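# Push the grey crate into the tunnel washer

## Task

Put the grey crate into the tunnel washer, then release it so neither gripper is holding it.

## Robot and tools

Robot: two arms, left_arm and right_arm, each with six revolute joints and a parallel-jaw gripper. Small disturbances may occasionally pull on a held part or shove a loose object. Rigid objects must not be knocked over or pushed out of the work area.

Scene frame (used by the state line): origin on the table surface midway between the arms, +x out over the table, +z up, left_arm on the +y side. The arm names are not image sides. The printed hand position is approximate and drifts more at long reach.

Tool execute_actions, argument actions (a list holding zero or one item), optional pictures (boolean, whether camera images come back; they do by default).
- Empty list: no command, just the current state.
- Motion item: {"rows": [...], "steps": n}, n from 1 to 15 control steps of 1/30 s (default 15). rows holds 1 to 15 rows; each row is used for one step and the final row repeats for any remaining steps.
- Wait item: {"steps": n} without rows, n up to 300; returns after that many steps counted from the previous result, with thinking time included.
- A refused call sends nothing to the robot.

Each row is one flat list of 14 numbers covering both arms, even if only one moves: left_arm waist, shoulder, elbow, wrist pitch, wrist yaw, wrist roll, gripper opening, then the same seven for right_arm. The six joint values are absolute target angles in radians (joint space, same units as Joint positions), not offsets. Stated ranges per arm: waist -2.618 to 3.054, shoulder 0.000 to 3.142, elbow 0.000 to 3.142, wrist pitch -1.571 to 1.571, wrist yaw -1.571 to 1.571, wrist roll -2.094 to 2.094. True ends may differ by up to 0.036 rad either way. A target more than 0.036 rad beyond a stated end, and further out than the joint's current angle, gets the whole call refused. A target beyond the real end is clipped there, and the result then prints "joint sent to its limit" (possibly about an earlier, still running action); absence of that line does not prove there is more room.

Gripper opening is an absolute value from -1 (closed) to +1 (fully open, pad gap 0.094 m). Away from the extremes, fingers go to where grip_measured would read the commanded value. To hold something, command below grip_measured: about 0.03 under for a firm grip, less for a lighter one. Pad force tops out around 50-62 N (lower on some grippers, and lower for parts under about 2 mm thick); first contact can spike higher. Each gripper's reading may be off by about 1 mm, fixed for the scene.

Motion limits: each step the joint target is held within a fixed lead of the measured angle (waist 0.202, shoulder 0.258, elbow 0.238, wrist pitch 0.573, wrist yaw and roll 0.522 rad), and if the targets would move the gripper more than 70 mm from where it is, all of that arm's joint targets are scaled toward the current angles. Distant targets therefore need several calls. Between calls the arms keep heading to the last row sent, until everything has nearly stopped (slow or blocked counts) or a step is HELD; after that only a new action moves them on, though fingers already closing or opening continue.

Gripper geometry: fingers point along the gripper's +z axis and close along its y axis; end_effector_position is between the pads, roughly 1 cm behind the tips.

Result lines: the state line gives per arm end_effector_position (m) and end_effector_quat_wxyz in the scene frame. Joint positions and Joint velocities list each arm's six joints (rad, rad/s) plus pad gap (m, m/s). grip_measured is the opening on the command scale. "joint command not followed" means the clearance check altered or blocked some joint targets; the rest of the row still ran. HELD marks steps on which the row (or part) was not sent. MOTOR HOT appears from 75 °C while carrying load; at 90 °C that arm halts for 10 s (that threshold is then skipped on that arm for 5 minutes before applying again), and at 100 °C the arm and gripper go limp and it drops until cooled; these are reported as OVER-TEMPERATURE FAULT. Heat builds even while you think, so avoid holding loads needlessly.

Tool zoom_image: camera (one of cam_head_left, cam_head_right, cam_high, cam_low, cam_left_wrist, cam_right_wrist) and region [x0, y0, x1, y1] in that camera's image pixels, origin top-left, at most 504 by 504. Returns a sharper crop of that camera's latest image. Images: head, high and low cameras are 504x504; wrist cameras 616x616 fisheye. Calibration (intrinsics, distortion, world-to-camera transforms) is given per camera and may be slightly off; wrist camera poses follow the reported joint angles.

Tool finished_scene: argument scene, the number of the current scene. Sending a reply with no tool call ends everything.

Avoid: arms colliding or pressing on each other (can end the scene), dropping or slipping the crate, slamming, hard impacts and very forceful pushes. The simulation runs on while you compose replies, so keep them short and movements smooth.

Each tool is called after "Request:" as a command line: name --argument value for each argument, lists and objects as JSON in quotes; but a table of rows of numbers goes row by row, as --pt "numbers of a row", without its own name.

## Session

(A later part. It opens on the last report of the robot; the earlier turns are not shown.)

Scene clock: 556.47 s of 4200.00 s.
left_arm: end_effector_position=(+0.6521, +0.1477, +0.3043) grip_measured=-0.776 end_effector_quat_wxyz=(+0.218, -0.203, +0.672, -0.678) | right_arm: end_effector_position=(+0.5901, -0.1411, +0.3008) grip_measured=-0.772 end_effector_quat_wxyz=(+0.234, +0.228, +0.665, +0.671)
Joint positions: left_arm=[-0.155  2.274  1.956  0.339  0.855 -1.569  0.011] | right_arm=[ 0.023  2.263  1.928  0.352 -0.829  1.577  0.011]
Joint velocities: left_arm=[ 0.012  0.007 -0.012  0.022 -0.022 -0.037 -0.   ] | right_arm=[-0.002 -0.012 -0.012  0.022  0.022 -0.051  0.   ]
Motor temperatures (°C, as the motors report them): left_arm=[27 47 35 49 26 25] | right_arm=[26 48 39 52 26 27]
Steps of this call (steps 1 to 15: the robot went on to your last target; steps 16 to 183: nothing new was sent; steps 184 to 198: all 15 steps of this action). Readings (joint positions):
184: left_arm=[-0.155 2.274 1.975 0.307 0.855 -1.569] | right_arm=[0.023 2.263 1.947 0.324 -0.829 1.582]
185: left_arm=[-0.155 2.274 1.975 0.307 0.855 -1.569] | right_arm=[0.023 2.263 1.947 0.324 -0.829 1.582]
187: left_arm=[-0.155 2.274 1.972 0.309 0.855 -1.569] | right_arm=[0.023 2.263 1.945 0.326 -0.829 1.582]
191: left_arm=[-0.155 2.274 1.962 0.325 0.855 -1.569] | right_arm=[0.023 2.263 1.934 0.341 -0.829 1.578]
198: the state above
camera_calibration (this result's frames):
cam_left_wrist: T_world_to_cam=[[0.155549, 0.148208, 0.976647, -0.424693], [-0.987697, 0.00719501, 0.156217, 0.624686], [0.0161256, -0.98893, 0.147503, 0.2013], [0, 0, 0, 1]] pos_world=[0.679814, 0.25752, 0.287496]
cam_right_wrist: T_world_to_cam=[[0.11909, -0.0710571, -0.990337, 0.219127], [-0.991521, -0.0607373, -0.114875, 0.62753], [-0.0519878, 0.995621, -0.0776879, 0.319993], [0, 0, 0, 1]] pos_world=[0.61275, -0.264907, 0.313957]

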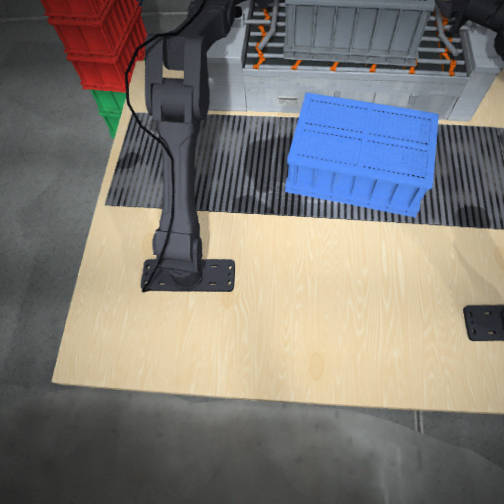

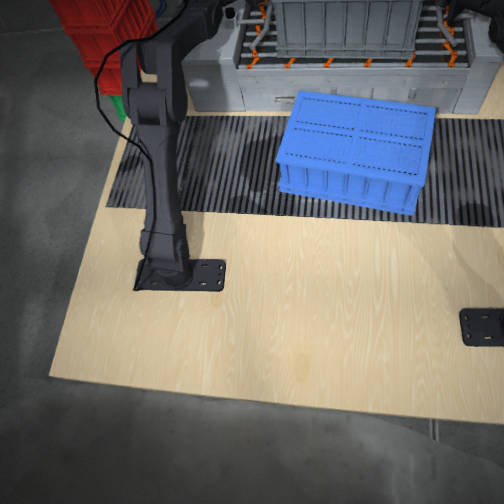

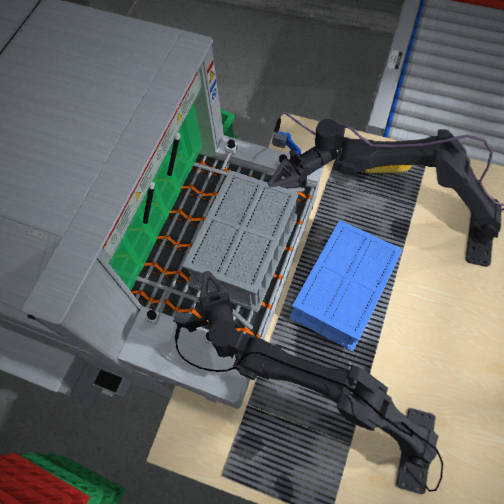

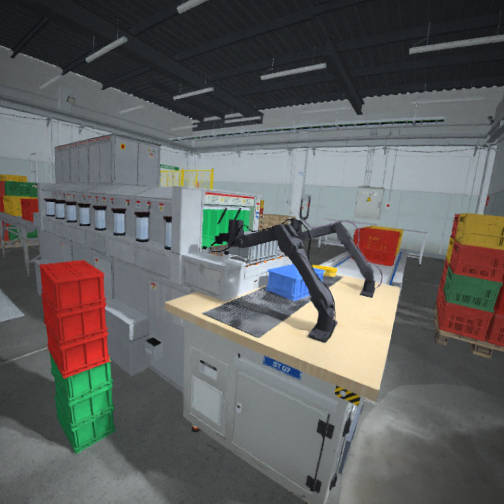

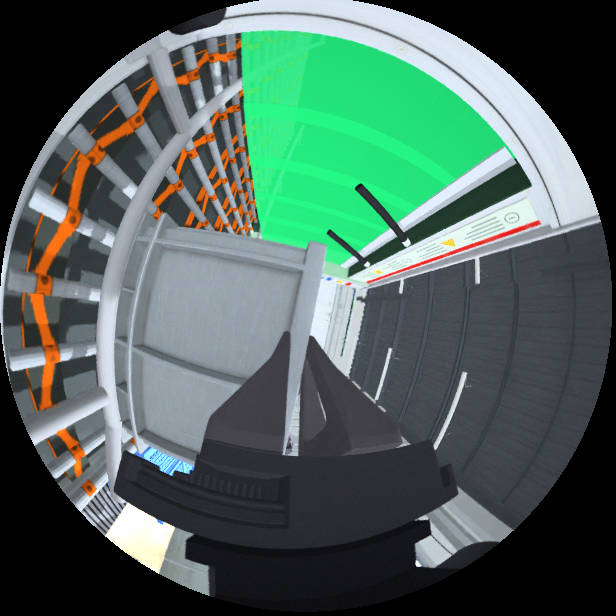

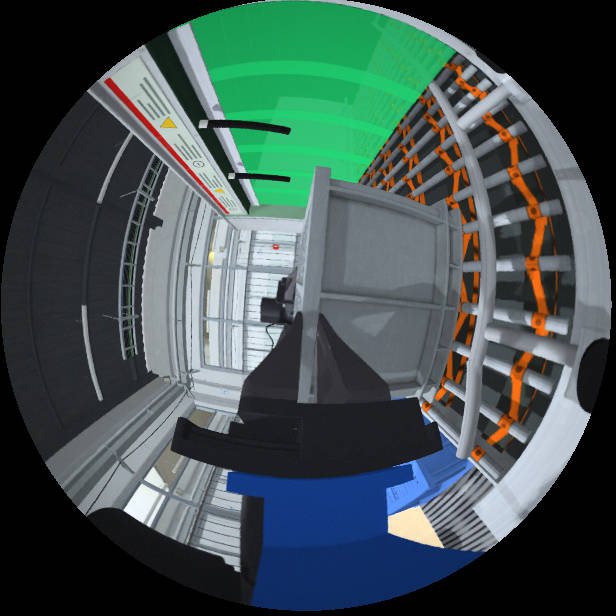

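Request:
execute_actions --actions '[{"rows":[[-0.147,2.252,1.952,0.357,0.864,-1.571,-0.81,0.013,2.244,1.925,0.374,-0.833,1.571,-0.81],[-0.147,2.257,1.956,0.353,0.864,-1.571,-0.81,0.013,2.248,1.928,0.368,-0.833,1.571,-0.81],[-0.147,2.262,1.960,0.350,0.864,-1.571,-0.81,0.013,2.252,1.932,0.363,-0.833,1.571,-0.81],[-0.147,2.262,1.960,0.350,0.864,-1.571,-0.78,0.013,2.252,1.932,0.363,-0.833,1.571,-0.78],[-0.147,2.262,1.960,0.350,0.864,-1.571,-0.75,0.013,2.252,1.932,0.363,-0.833,1.571,-0.75],[-0.147,2.262,1.960,0.350,0.864,-1.571,-0.70,0.013,2.252,1.932,0.363,-0.833,1.571,-0.70],[-0.147,2.262,1.960,0.350,0.864,-1.571,-0.64,0.013,2.252,1.932,0.363,-0.833,1.571,-0.64],[-0.147,2.262,1.960,0.350,0.864,-1.571,-0.58,0.013,2.252,1.932,0.363,-0.833,1.571,-0.58],[-0.147,2.262,1.960,0.350,0.864,-1.571,-0.52,0.013,2.252,1.932,0.363,-0.833,1.571,-0.52],[-0.147,2.262,1.960,0.350,0.864,-1.571,-0.46,0.013,2.252,1.932,0.363,-0.833,1.571,-0.46],[-0.147,2.262,1.960,0.350,0.864,-1.571,-0.40,0.013,2.252,1.932,0.363,-0.833,1.571,-0.40]],"steps":15}]'

Scene clock: 573.23 s of 4200.00 s.
left_arm: end_effector_position=(+0.6531, +0.1506, +0.3043) grip_measured=-0.403 end_effector_quat_wxyz=(+0.220, -0.205, +0.672, -0.677) | right_arm: end_effector_position=(+0.5906, -0.1428, +0.3010) grip_measured=-0.401 end_effector_quat_wxyz=(+0.236, +0.228, +0.665, +0.671)
Joint positions: left_arm=[-0.15   2.274  1.956  0.34   0.854 -1.569  0.028] | right_arm=[ 0.02   2.263  1.927  0.354 -0.829  1.577  0.028]
Joint velocities: left_arm=[ 0.007  0.007 -0.012 -0.022 -0.022 -0.022 -0.001] | right_arm=[-0.007 -0.002  0.017  0.051 -0.007 -0.007 -0.001]
Motor temperatures (°C, as the motors report them): left_arm=[27 48 34 47 26 25] | right_arm=[26 50 38 50 26 27]
Steps of this call (steps 1 to 15: the robot went on to your last target; steps 16 to 488: nothing new was sent; steps 489 to 503: all 15 steps of this action). Readings (joint positions):
489: left_arm=[-0.155 2.274 1.956 0.340 0.855 -1.569] | right_arm=[0.023 2.263 1.927 0.353 -0.829 1.577]
490: left_arm=[-0.155 2.274 1.956 0.340 0.855 -1.569] | right_arm=[0.023 2.263 1.927 0.353 -0.829 1.577]
492: left_arm=[-0.155 2.274 1.956 0.340 0.855 -1.569] | right_arm=[0.023 2.263 1.927 0.353 -0.829 1.577]
496: left_arm=[-0.154 2.274 1.956 0.340 0.856 -1.569] | right_arm=[0.021 2.263 1.927 0.353 -0.829 1.577]
503: the state above
camera_calibration (this result's frames):
cam_left_wrist: T_world_to_cam=[[0.15396, 0.149198, 0.976748, -0.424484], [-0.987839, 0.00155975, 0.15547, 0.626889], [0.0216722, -0.988806, 0.147623, 0.200482], [0, 0, 0, 1]] pos_world=[0.680275, 0.260592, 0.287556]
cam_right_wrist: T_world_to_cam=[[0.12038, -0.0713042, -0.990164, 0.218291], [-0.991526, -0.0576976, -0.11639, 0.628856], [-0.048831, 0.995784, -0.0776456, 0.31987], [0, 0, 0, 1]] pos_world=[0.612869, -0.266673, 0.314173]

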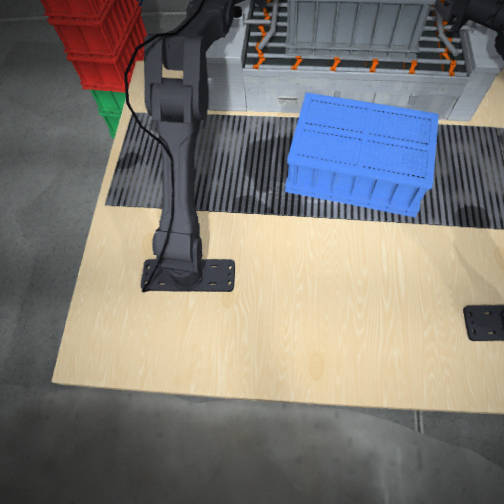

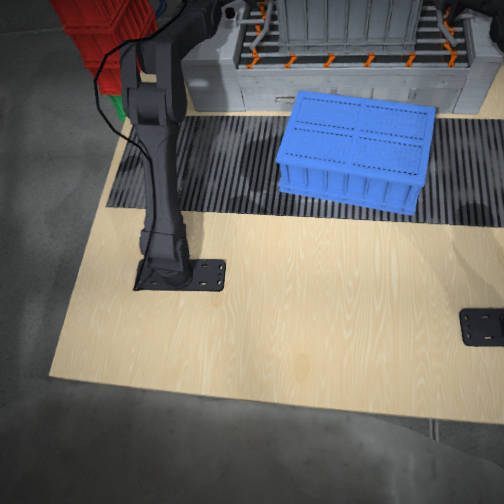

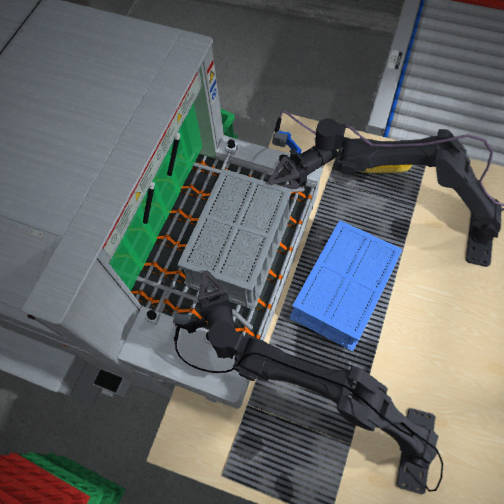

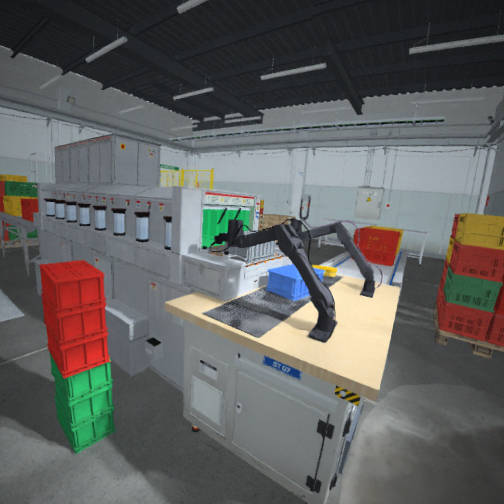

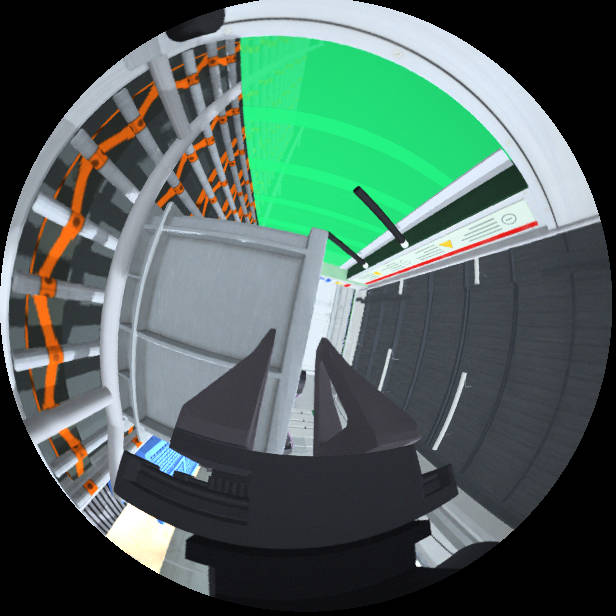

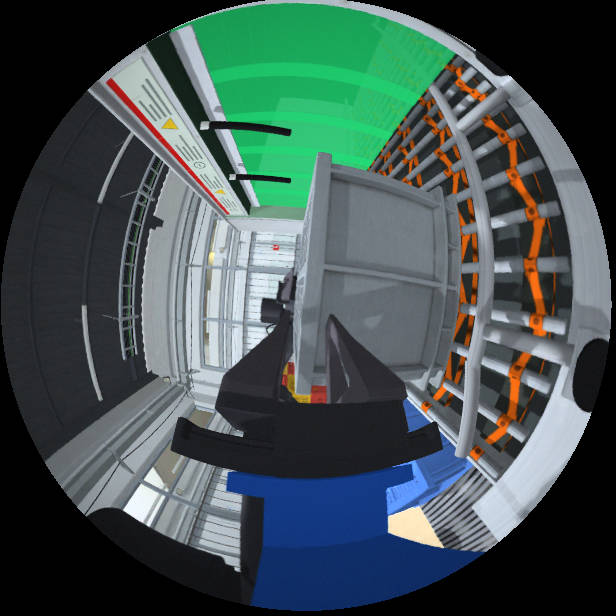

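Request:
execute_actions --actions '[{"rows":[[-0.135,2.262,1.960,0.350,0.864,-1.571,-0.40,0.000,2.252,1.932,0.363,-0.833,1.571,-0.40],[-0.122,2.262,1.960,0.350,0.864,-1.571,-0.40,-0.013,2.252,1.932,0.363,-0.833,1.571,-0.40],[-0.110,2.262,1.960,0.350,0.864,-1.571,-0.40,-0.025,2.252,1.932,0.363,-0.833,1.571,-0.40],[-0.100,2.262,1.960,0.350,0.864,-1.571,-0.40,-0.035,2.252,1.932,0.363,-0.833,1.571,-0.40],[-0.092,2.262,1.960,0.350,0.864,-1.571,-0.40,-0.043,2.252,1.932,0.363,-0.833,1.571,-0.40],[-0.085,2.262,1.960,0.350,0.864,-1.571,-0.40,-0.050,2.252,1.932,0.363,-0.833,1.571,-0.40]],"steps":12}]'

Scene clock: 579.60 s of 4200.00 s.
left_arm: end_effector_position=(+0.6650, +0.1947, +0.3043) grip_measured=-0.403 end_effector_quat_wxyz=(+0.242, -0.227, +0.664, -0.670) | right_arm: end_effector_position=(+0.6023, -0.1911, +0.3010) grip_measured=-0.401 end_effector_quat_wxyz=(+0.261, +0.254, +0.656, +0.662)
Joint positions: left_arm=[-0.078  2.274  1.956  0.34   0.861 -1.569  0.028] | right_arm=[-0.057  2.263  1.927  0.354 -0.83   1.577  0.028]
Joint velocities: left_arm=[ 0.042 -0.007 -0.002 -0.037 -0.022  0.037 -0.   ] | right_arm=[-0.066  0.017 -0.002  0.022 -0.022 -0.051 -0.001]
Motor temperatures (°C, as the motors report them): left_arm=[27 48 34 47 26 25] | right_arm=[26 50 38 50 26 27]
Steps of this call (steps 1 to 15: the robot went on to your last target; steps 16 to 179: nothing new was sent; steps 180 to 191: all 12 steps of this action). Readings (joint positions):
180: left_arm=[-0.149 2.274 1.956 0.340 0.854 -1.569] | right_arm=[0.016 2.263 1.927 0.354 -0.829 1.577]
181: left_arm=[-0.147 2.274 1.956 0.340 0.855 -1.569] | right_arm=[0.014 2.263 1.927 0.354 -0.829 1.577]
183: left_arm=[-0.138 2.274 1.956 0.340 0.859 -1.569] | right_arm=[0.005 2.263 1.927 0.354 -0.830 1.577]
187: left_arm=[-0.100 2.274 1.956 0.340 0.861 -1.569] | right_arm=[-0.032 2.263 1.927 0.354 -0.830 1.577]
191: the state above
camera_calibration (this result's frames):
cam_left_wrist: T_world_to_cam=[[0.14384, 0.158826, 0.976772, -0.428021], [-0.985817, -0.0632377, 0.155455, 0.64983], [0.0864592, -0.985279, 0.147477, 0.200083], [0, 0, 0, 1]] pos_world=[0.684881, 0.306212, 0.287552]
cam_right_wrist: T_world_to_cam=[[0.114594, -0.0802924, -0.990162, 0.215195], [-0.99304, 0.0180433, -0.116391, 0.653115], [0.027211, 0.996608, -0.0776659, 0.322895], [0, 0, 0, 1]] pos_world=[0.615122, -0.316305, 0.314173]

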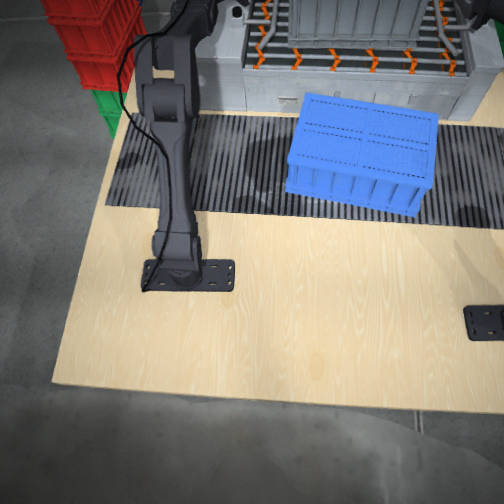

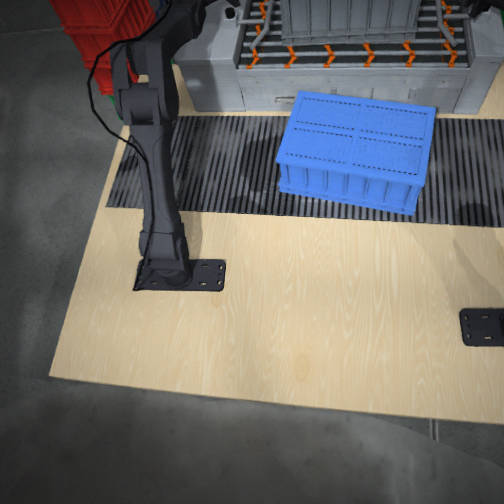

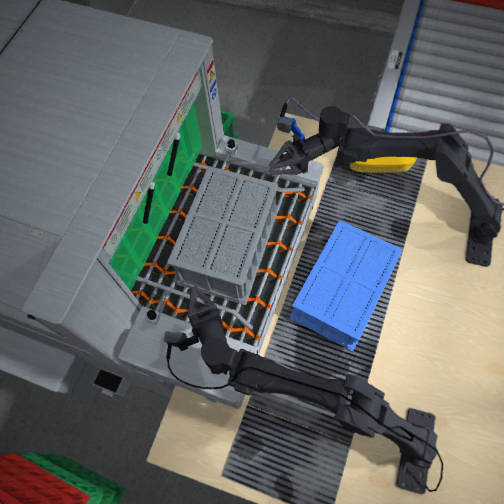

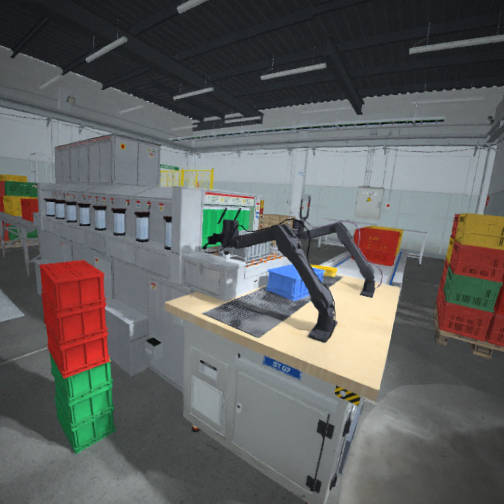

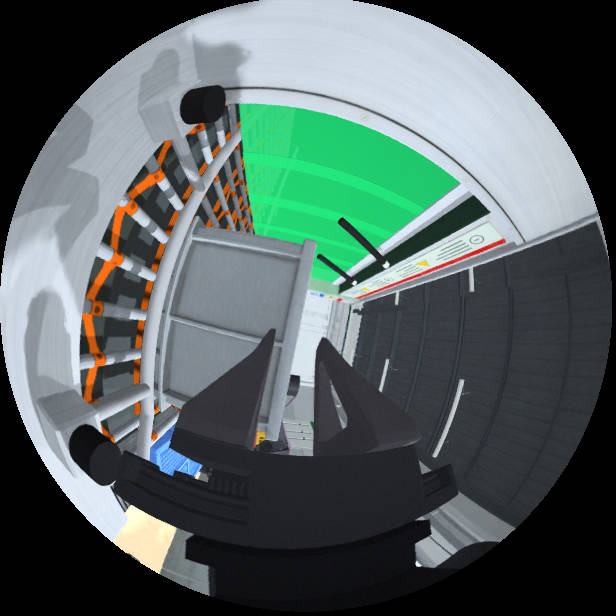

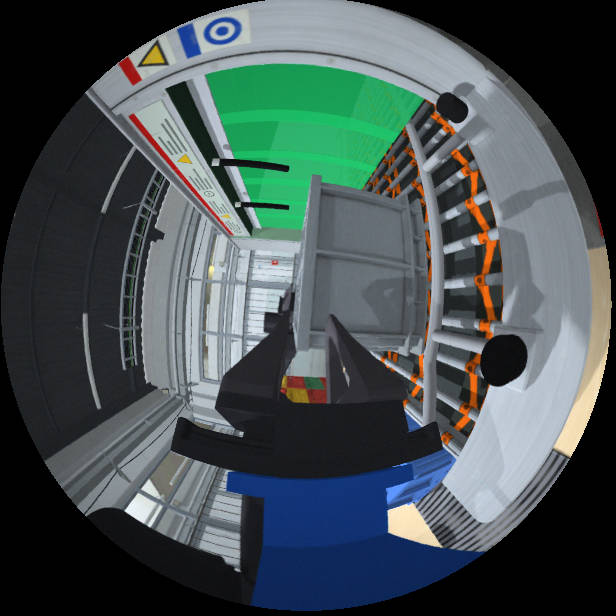

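Request:
execute_actions --actions '[{"rows":[[-0.082,2.255,1.955,0.350,0.864,-1.571,-0.40,-0.053,2.245,1.927,0.363,-0.833,1.571,-0.40],[-0.082,2.247,1.949,0.350,0.864,-1.571,-0.40,-0.053,2.237,1.921,0.363,-0.833,1.571,-0.40],[-0.082,2.237,1.941,0.350,0.864,-1.571,-0.40,-0.053,2.227,1.913,0.363,-0.833,1.571,-0.40],[-0.082,2.225,1.931,0.350,0.864,-1.571,-0.40,-0.053,2.215,1.903,0.363,-0.833,1.571,-0.40],[-0.082,2.211,1.919,0.350,0.864,-1.571,-0.40,-0.053,2.201,1.891,0.363,-0.833,1.571,-0.40],[-0.082,2.195,1.905,0.350,0.864,-1.571,-0.40,-0.053,2.185,1.877,0.363,-0.833,1.571,-0.40],[-0.082,2.178,1.889,0.350,0.864,-1.571,-0.40,-0.053,2.168,1.861,0.363,-0.833,1.571,-0.40],[-0.082,2.160,1.871,0.350,0.864,-1.571,-0.40,-0.053,2.150,1.843,0.363,-0.833,1.571,-0.40],[-0.082,2.141,1.852,0.350,0.864,-1.571,-0.40,-0.053,2.131,1.824,0.363,-0.833,1.571,-0.40],[-0.082,2.121,1.832,0.350,0.864,-1.571,-0.40,-0.053,2.111,1.804,0.363,-0.833,1.571,-0.40],[-0.082,2.101,1.812,0.350,0.864,-1.571,-0.40,-0.053,2.091,1.784,0.363,-0.833,1.571,-0.40],[-0.082,2.081,1.792,0.350,0.864,-1.571,-0.40,-0.053,2.071,1.764,0.363,-0.833,1.571,-0.40],[-0.082,2.061,1.772,0.350,0.864,-1.571,-0.40,-0.053,2.051,1.744,0.363,-0.833,1.571,-0.40],[-0.082,2.041,1.752,0.350,0.864,-1.571,-0.40,-0.053,2.031,1.724,0.363,-0.833,1.571,-0.40],[-0.082,2.021,1.732,0.350,0.864,-1.571,-0.40,-0.053,2.011,1.704,0.363,-0.833,1.571,-0.40]],"steps":15}]' --pictures false

Request:
execute_actions --actions '[{"rows":[[-0.082,2.001,1.712,0.350,0.864,-1.571,-0.40,-0.053,1.991,1.684,0.363,-0.833,1.571,-0.40],[-0.082,1.981,1.692,0.350,0.864,-1.571,-0.40,-0.053,1.971,1.664,0.363,-0.833,1.571,-0.40],[-0.082,1.961,1.672,0.350,0.864,-1.571,-0.40,-0.053,1.951,1.644,0.363,-0.833,1.571,-0.40],[-0.082,1.941,1.652,0.350,0.864,-1.571,-0.40,-0.053,1.931,1.624,0.363,-0.833,1.571,-0.40],[-0.082,1.921,1.632,0.350,0.864,-1.571,-0.40,-0.053,1.911,1.604,0.363,-0.833,1.571,-0.40],[-0.082,1.901,1.612,0.350,0.864,-1.571,-0.40,-0.053,1.891,1.584,0.363,-0.833,1.571,-0.40],[-0.082,1.882,1.593,0.350,0.864,-1.571,-0.40,-0.053,1.872,1.565,0.363,-0.833,1.571,-0.40],[-0.082,1.865,1.576,0.350,0.864,-1.571,-0.40,-0.053,1.855,1.548,0.363,-0.833,1.571,-0.40],[-0.082,1.850,1.561,0.350,0.864,-1.571,-0.40,-0.053,1.840,1.533,0.363,-0.833,1.571,-0.40],[-0.082,1.837,1.548,0.350,0.864,-1.571,-0.40,-0.053,1.827,1.520,0.363,-0.833,1.571,-0.40],[-0.082,1.826,1.537,0.350,0.864,-1.571,-0.40,-0.053,1.816,1.509,0.363,-0.833,1.571,-0.40],[-0.082,1.817,1.528,0.350,0.864,-1.571,-0.40,-0.053,1.807,1.500,0.363,-0.833,1.571,-0.40],[-0.082,1.811,1.522,0.350,0.864,-1.571,-0.40,-0.053,1.801,1.494,0.363,-0.833,1.571,-0.40],[-0.082,1.807,1.518,0.350,0.864,-1.571,-0.40,-0.053,1.797,1.490,0.363,-0.833,1.571,-0.40],[-0.082,1.805,1.516,0.350,0.864,-1.571,-0.40,-0.053,1.795,1.488,0.363,-0.833,1.571,-0.40]],"steps":15}]'

Scene clock: 593.03 s of 4200.00 s.
left_arm: end_effector_position=(+0.6238, +0.1954, +0.3360) grip_measured=-0.403 end_effector_quat_wxyz=(+0.244, -0.224, +0.664, -0.671) | right_arm: end_effector_position=(+0.5595, -0.1907, +0.3369) grip_measured=-0.401 end_effector_quat_wxyz=(+0.266, +0.248, +0.654, +0.664)
Joint positions: left_arm=[-0.079  2.084  1.773  0.34   0.861 -1.569  0.028] | right_arm=[-0.057  2.066  1.745  0.354 -0.83   1.577  0.028]
Joint velocities: left_arm=[-0.002 -0.667 -0.525 -0.007  0.007 -0.037 -0.002] | right_arm=[ 0.002 -0.637 -0.535 -0.022 -0.051 -0.007  0.001]
Motor temperatures (°C, as the motors report them): left_arm=[27 49 34 47 26 25] | right_arm=[26 50 38 49 26 27]
Steps of this call (steps 1 to 15: the robot went on to your last target; steps 16 to 388: nothing new was sent; steps 389 to 403: all 15 steps of this action). Readings (joint positions):
389: left_arm=[-0.079 2.274 1.956 0.340 0.861 -1.569] | right_arm=[-0.057 2.263 1.927 0.354 -0.830 1.577]
390: left_arm=[-0.079 2.274 1.956 0.340 0.861 -1.569] | right_arm=[-0.057 2.263 1.927 0.354 -0.830 1.577]
392: left_arm=[-0.079 2.272 1.952 0.340 0.860 -1.569] | right_arm=[-0.057 2.258 1.922 0.354 -0.830 1.577]
396: left_arm=[-0.079 2.230 1.901 0.340 0.860 -1.569] | right_arm=[-0.057 2.213 1.872 0.353 -0.830 1.577]
403: the state above

Scene clock: 593.53 s of 4200.00 s.
left_arm: end_effector_position=(+0.5623, +0.1974, +0.3680) grip_measured=-0.403 end_effector_quat_wxyz=(+0.250, -0.218, +0.661, -0.673) | right_arm: end_effector_position=(+0.4987, -0.1904, +0.3653) grip_measured=-0.401 end_effector_quat_wxyz=(+0.271, +0.244, +0.652, +0.665)
Joint positions: left_arm=[-0.079  1.832  1.535  0.344  0.862 -1.569  0.028] | right_arm=[-0.057  1.818  1.506  0.358 -0.83   1.577  0.028]
Joint velocities: left_arm=[-0.017 -0.144 -0.129  0.007 -0.051  0.066 -0.   ] | right_arm=[ 0.012 -0.159 -0.11   0.022 -0.007  0.037 -0.001]
Motor temperatures (°C, as the motors report them): left_arm=[27 49 34 47 26 25] | right_arm=[26 50 38 49 26 27]
Steps of this call (steps 1 to 15: all 15 steps of this action). Readings (joint positions):
1: left_arm=[-0.079 2.061 1.754 0.341 0.861 -1.569] | right_arm=[-0.057 2.044 1.727 0.355 -0.830 1.577]
2: left_arm=[-0.079 2.038 1.735 0.342 0.861 -1.569] | right_arm=[-0.057 2.022 1.708 0.355 -0.830 1.577]
4: left_arm=[-0.079 1.994 1.697 0.343 0.862 -1.569] | right_arm=[-0.057 1.980 1.669 0.357 -0.830 1.577]
8: left_arm=[-0.079 1.915 1.618 0.344 0.862 -1.569] | right_arm=[-0.057 1.901 1.590 0.358 -0.830 1.577]
15: the state above
camera_calibration (this result's frames):
cam_left_wrist: T_world_to_cam=[[0.119938, 0.159497, 0.979886, -0.463709], [-0.989544, -0.0604428, 0.130958, 0.549427], [0.0801144, -0.985346, 0.15058, 0.204644], [0, 0, 0, 1]] pos_world=[0.582904, 0.308814, 0.351615]
cam_right_wrist: T_world_to_cam=[[0.142903, -0.0803688, -0.986468, 0.275302], [-0.98931, 0.0176486, -0.144753, 0.566106], [0.0290433, 0.996609, -0.0769877, 0.328868], [0, 0, 0, 1]] pos_world=[0.511162, -0.315618, 0.37884]

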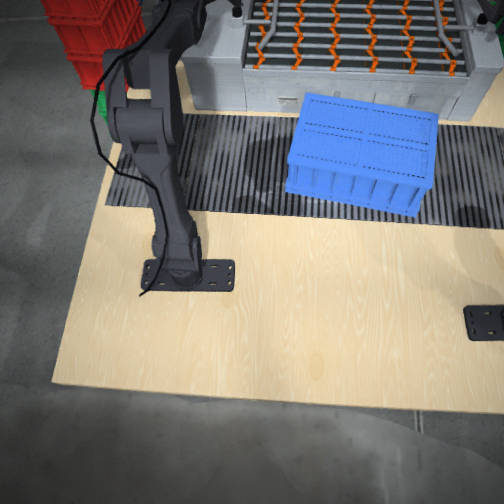

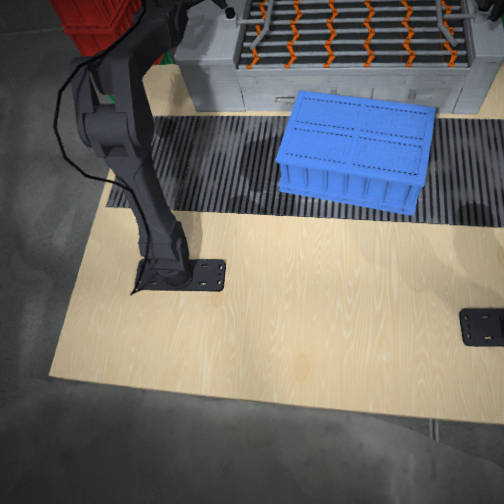

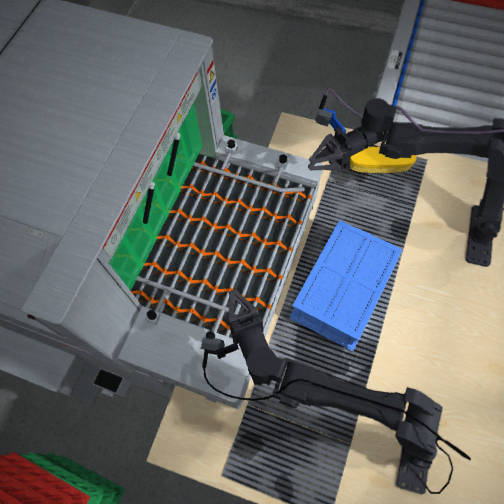

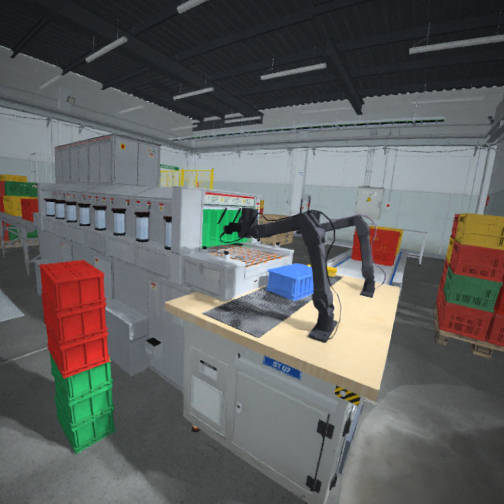

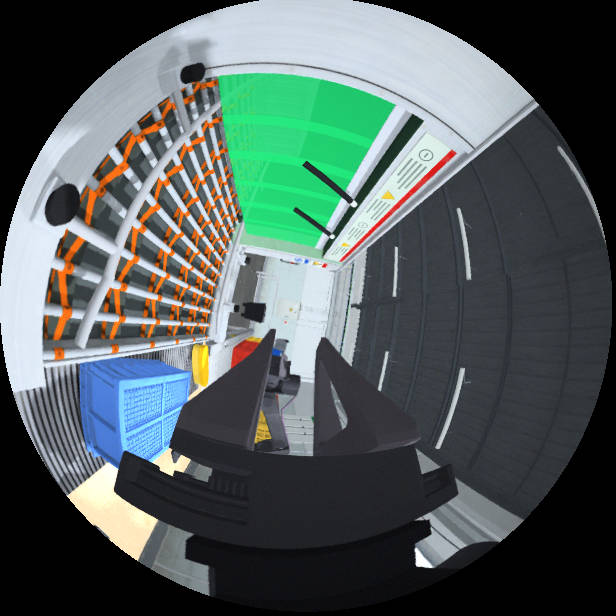

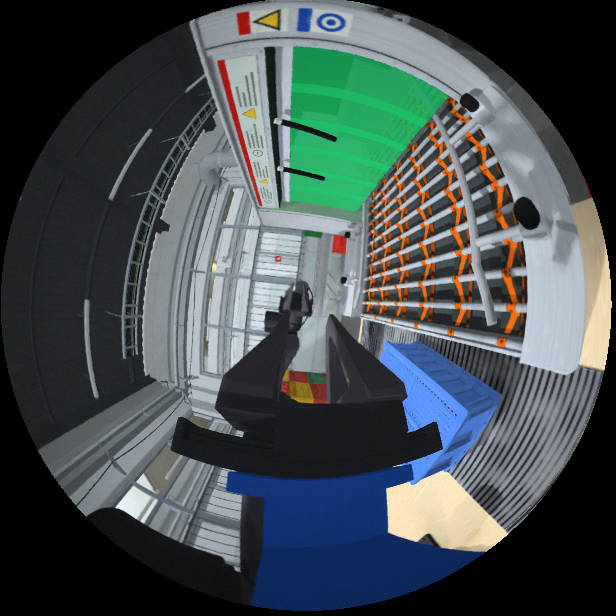

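The belt carried the crate fully into the tunnel. Finishing scene 1.

Request:
finished_scene --scene 1

The scene is finished: the task was done.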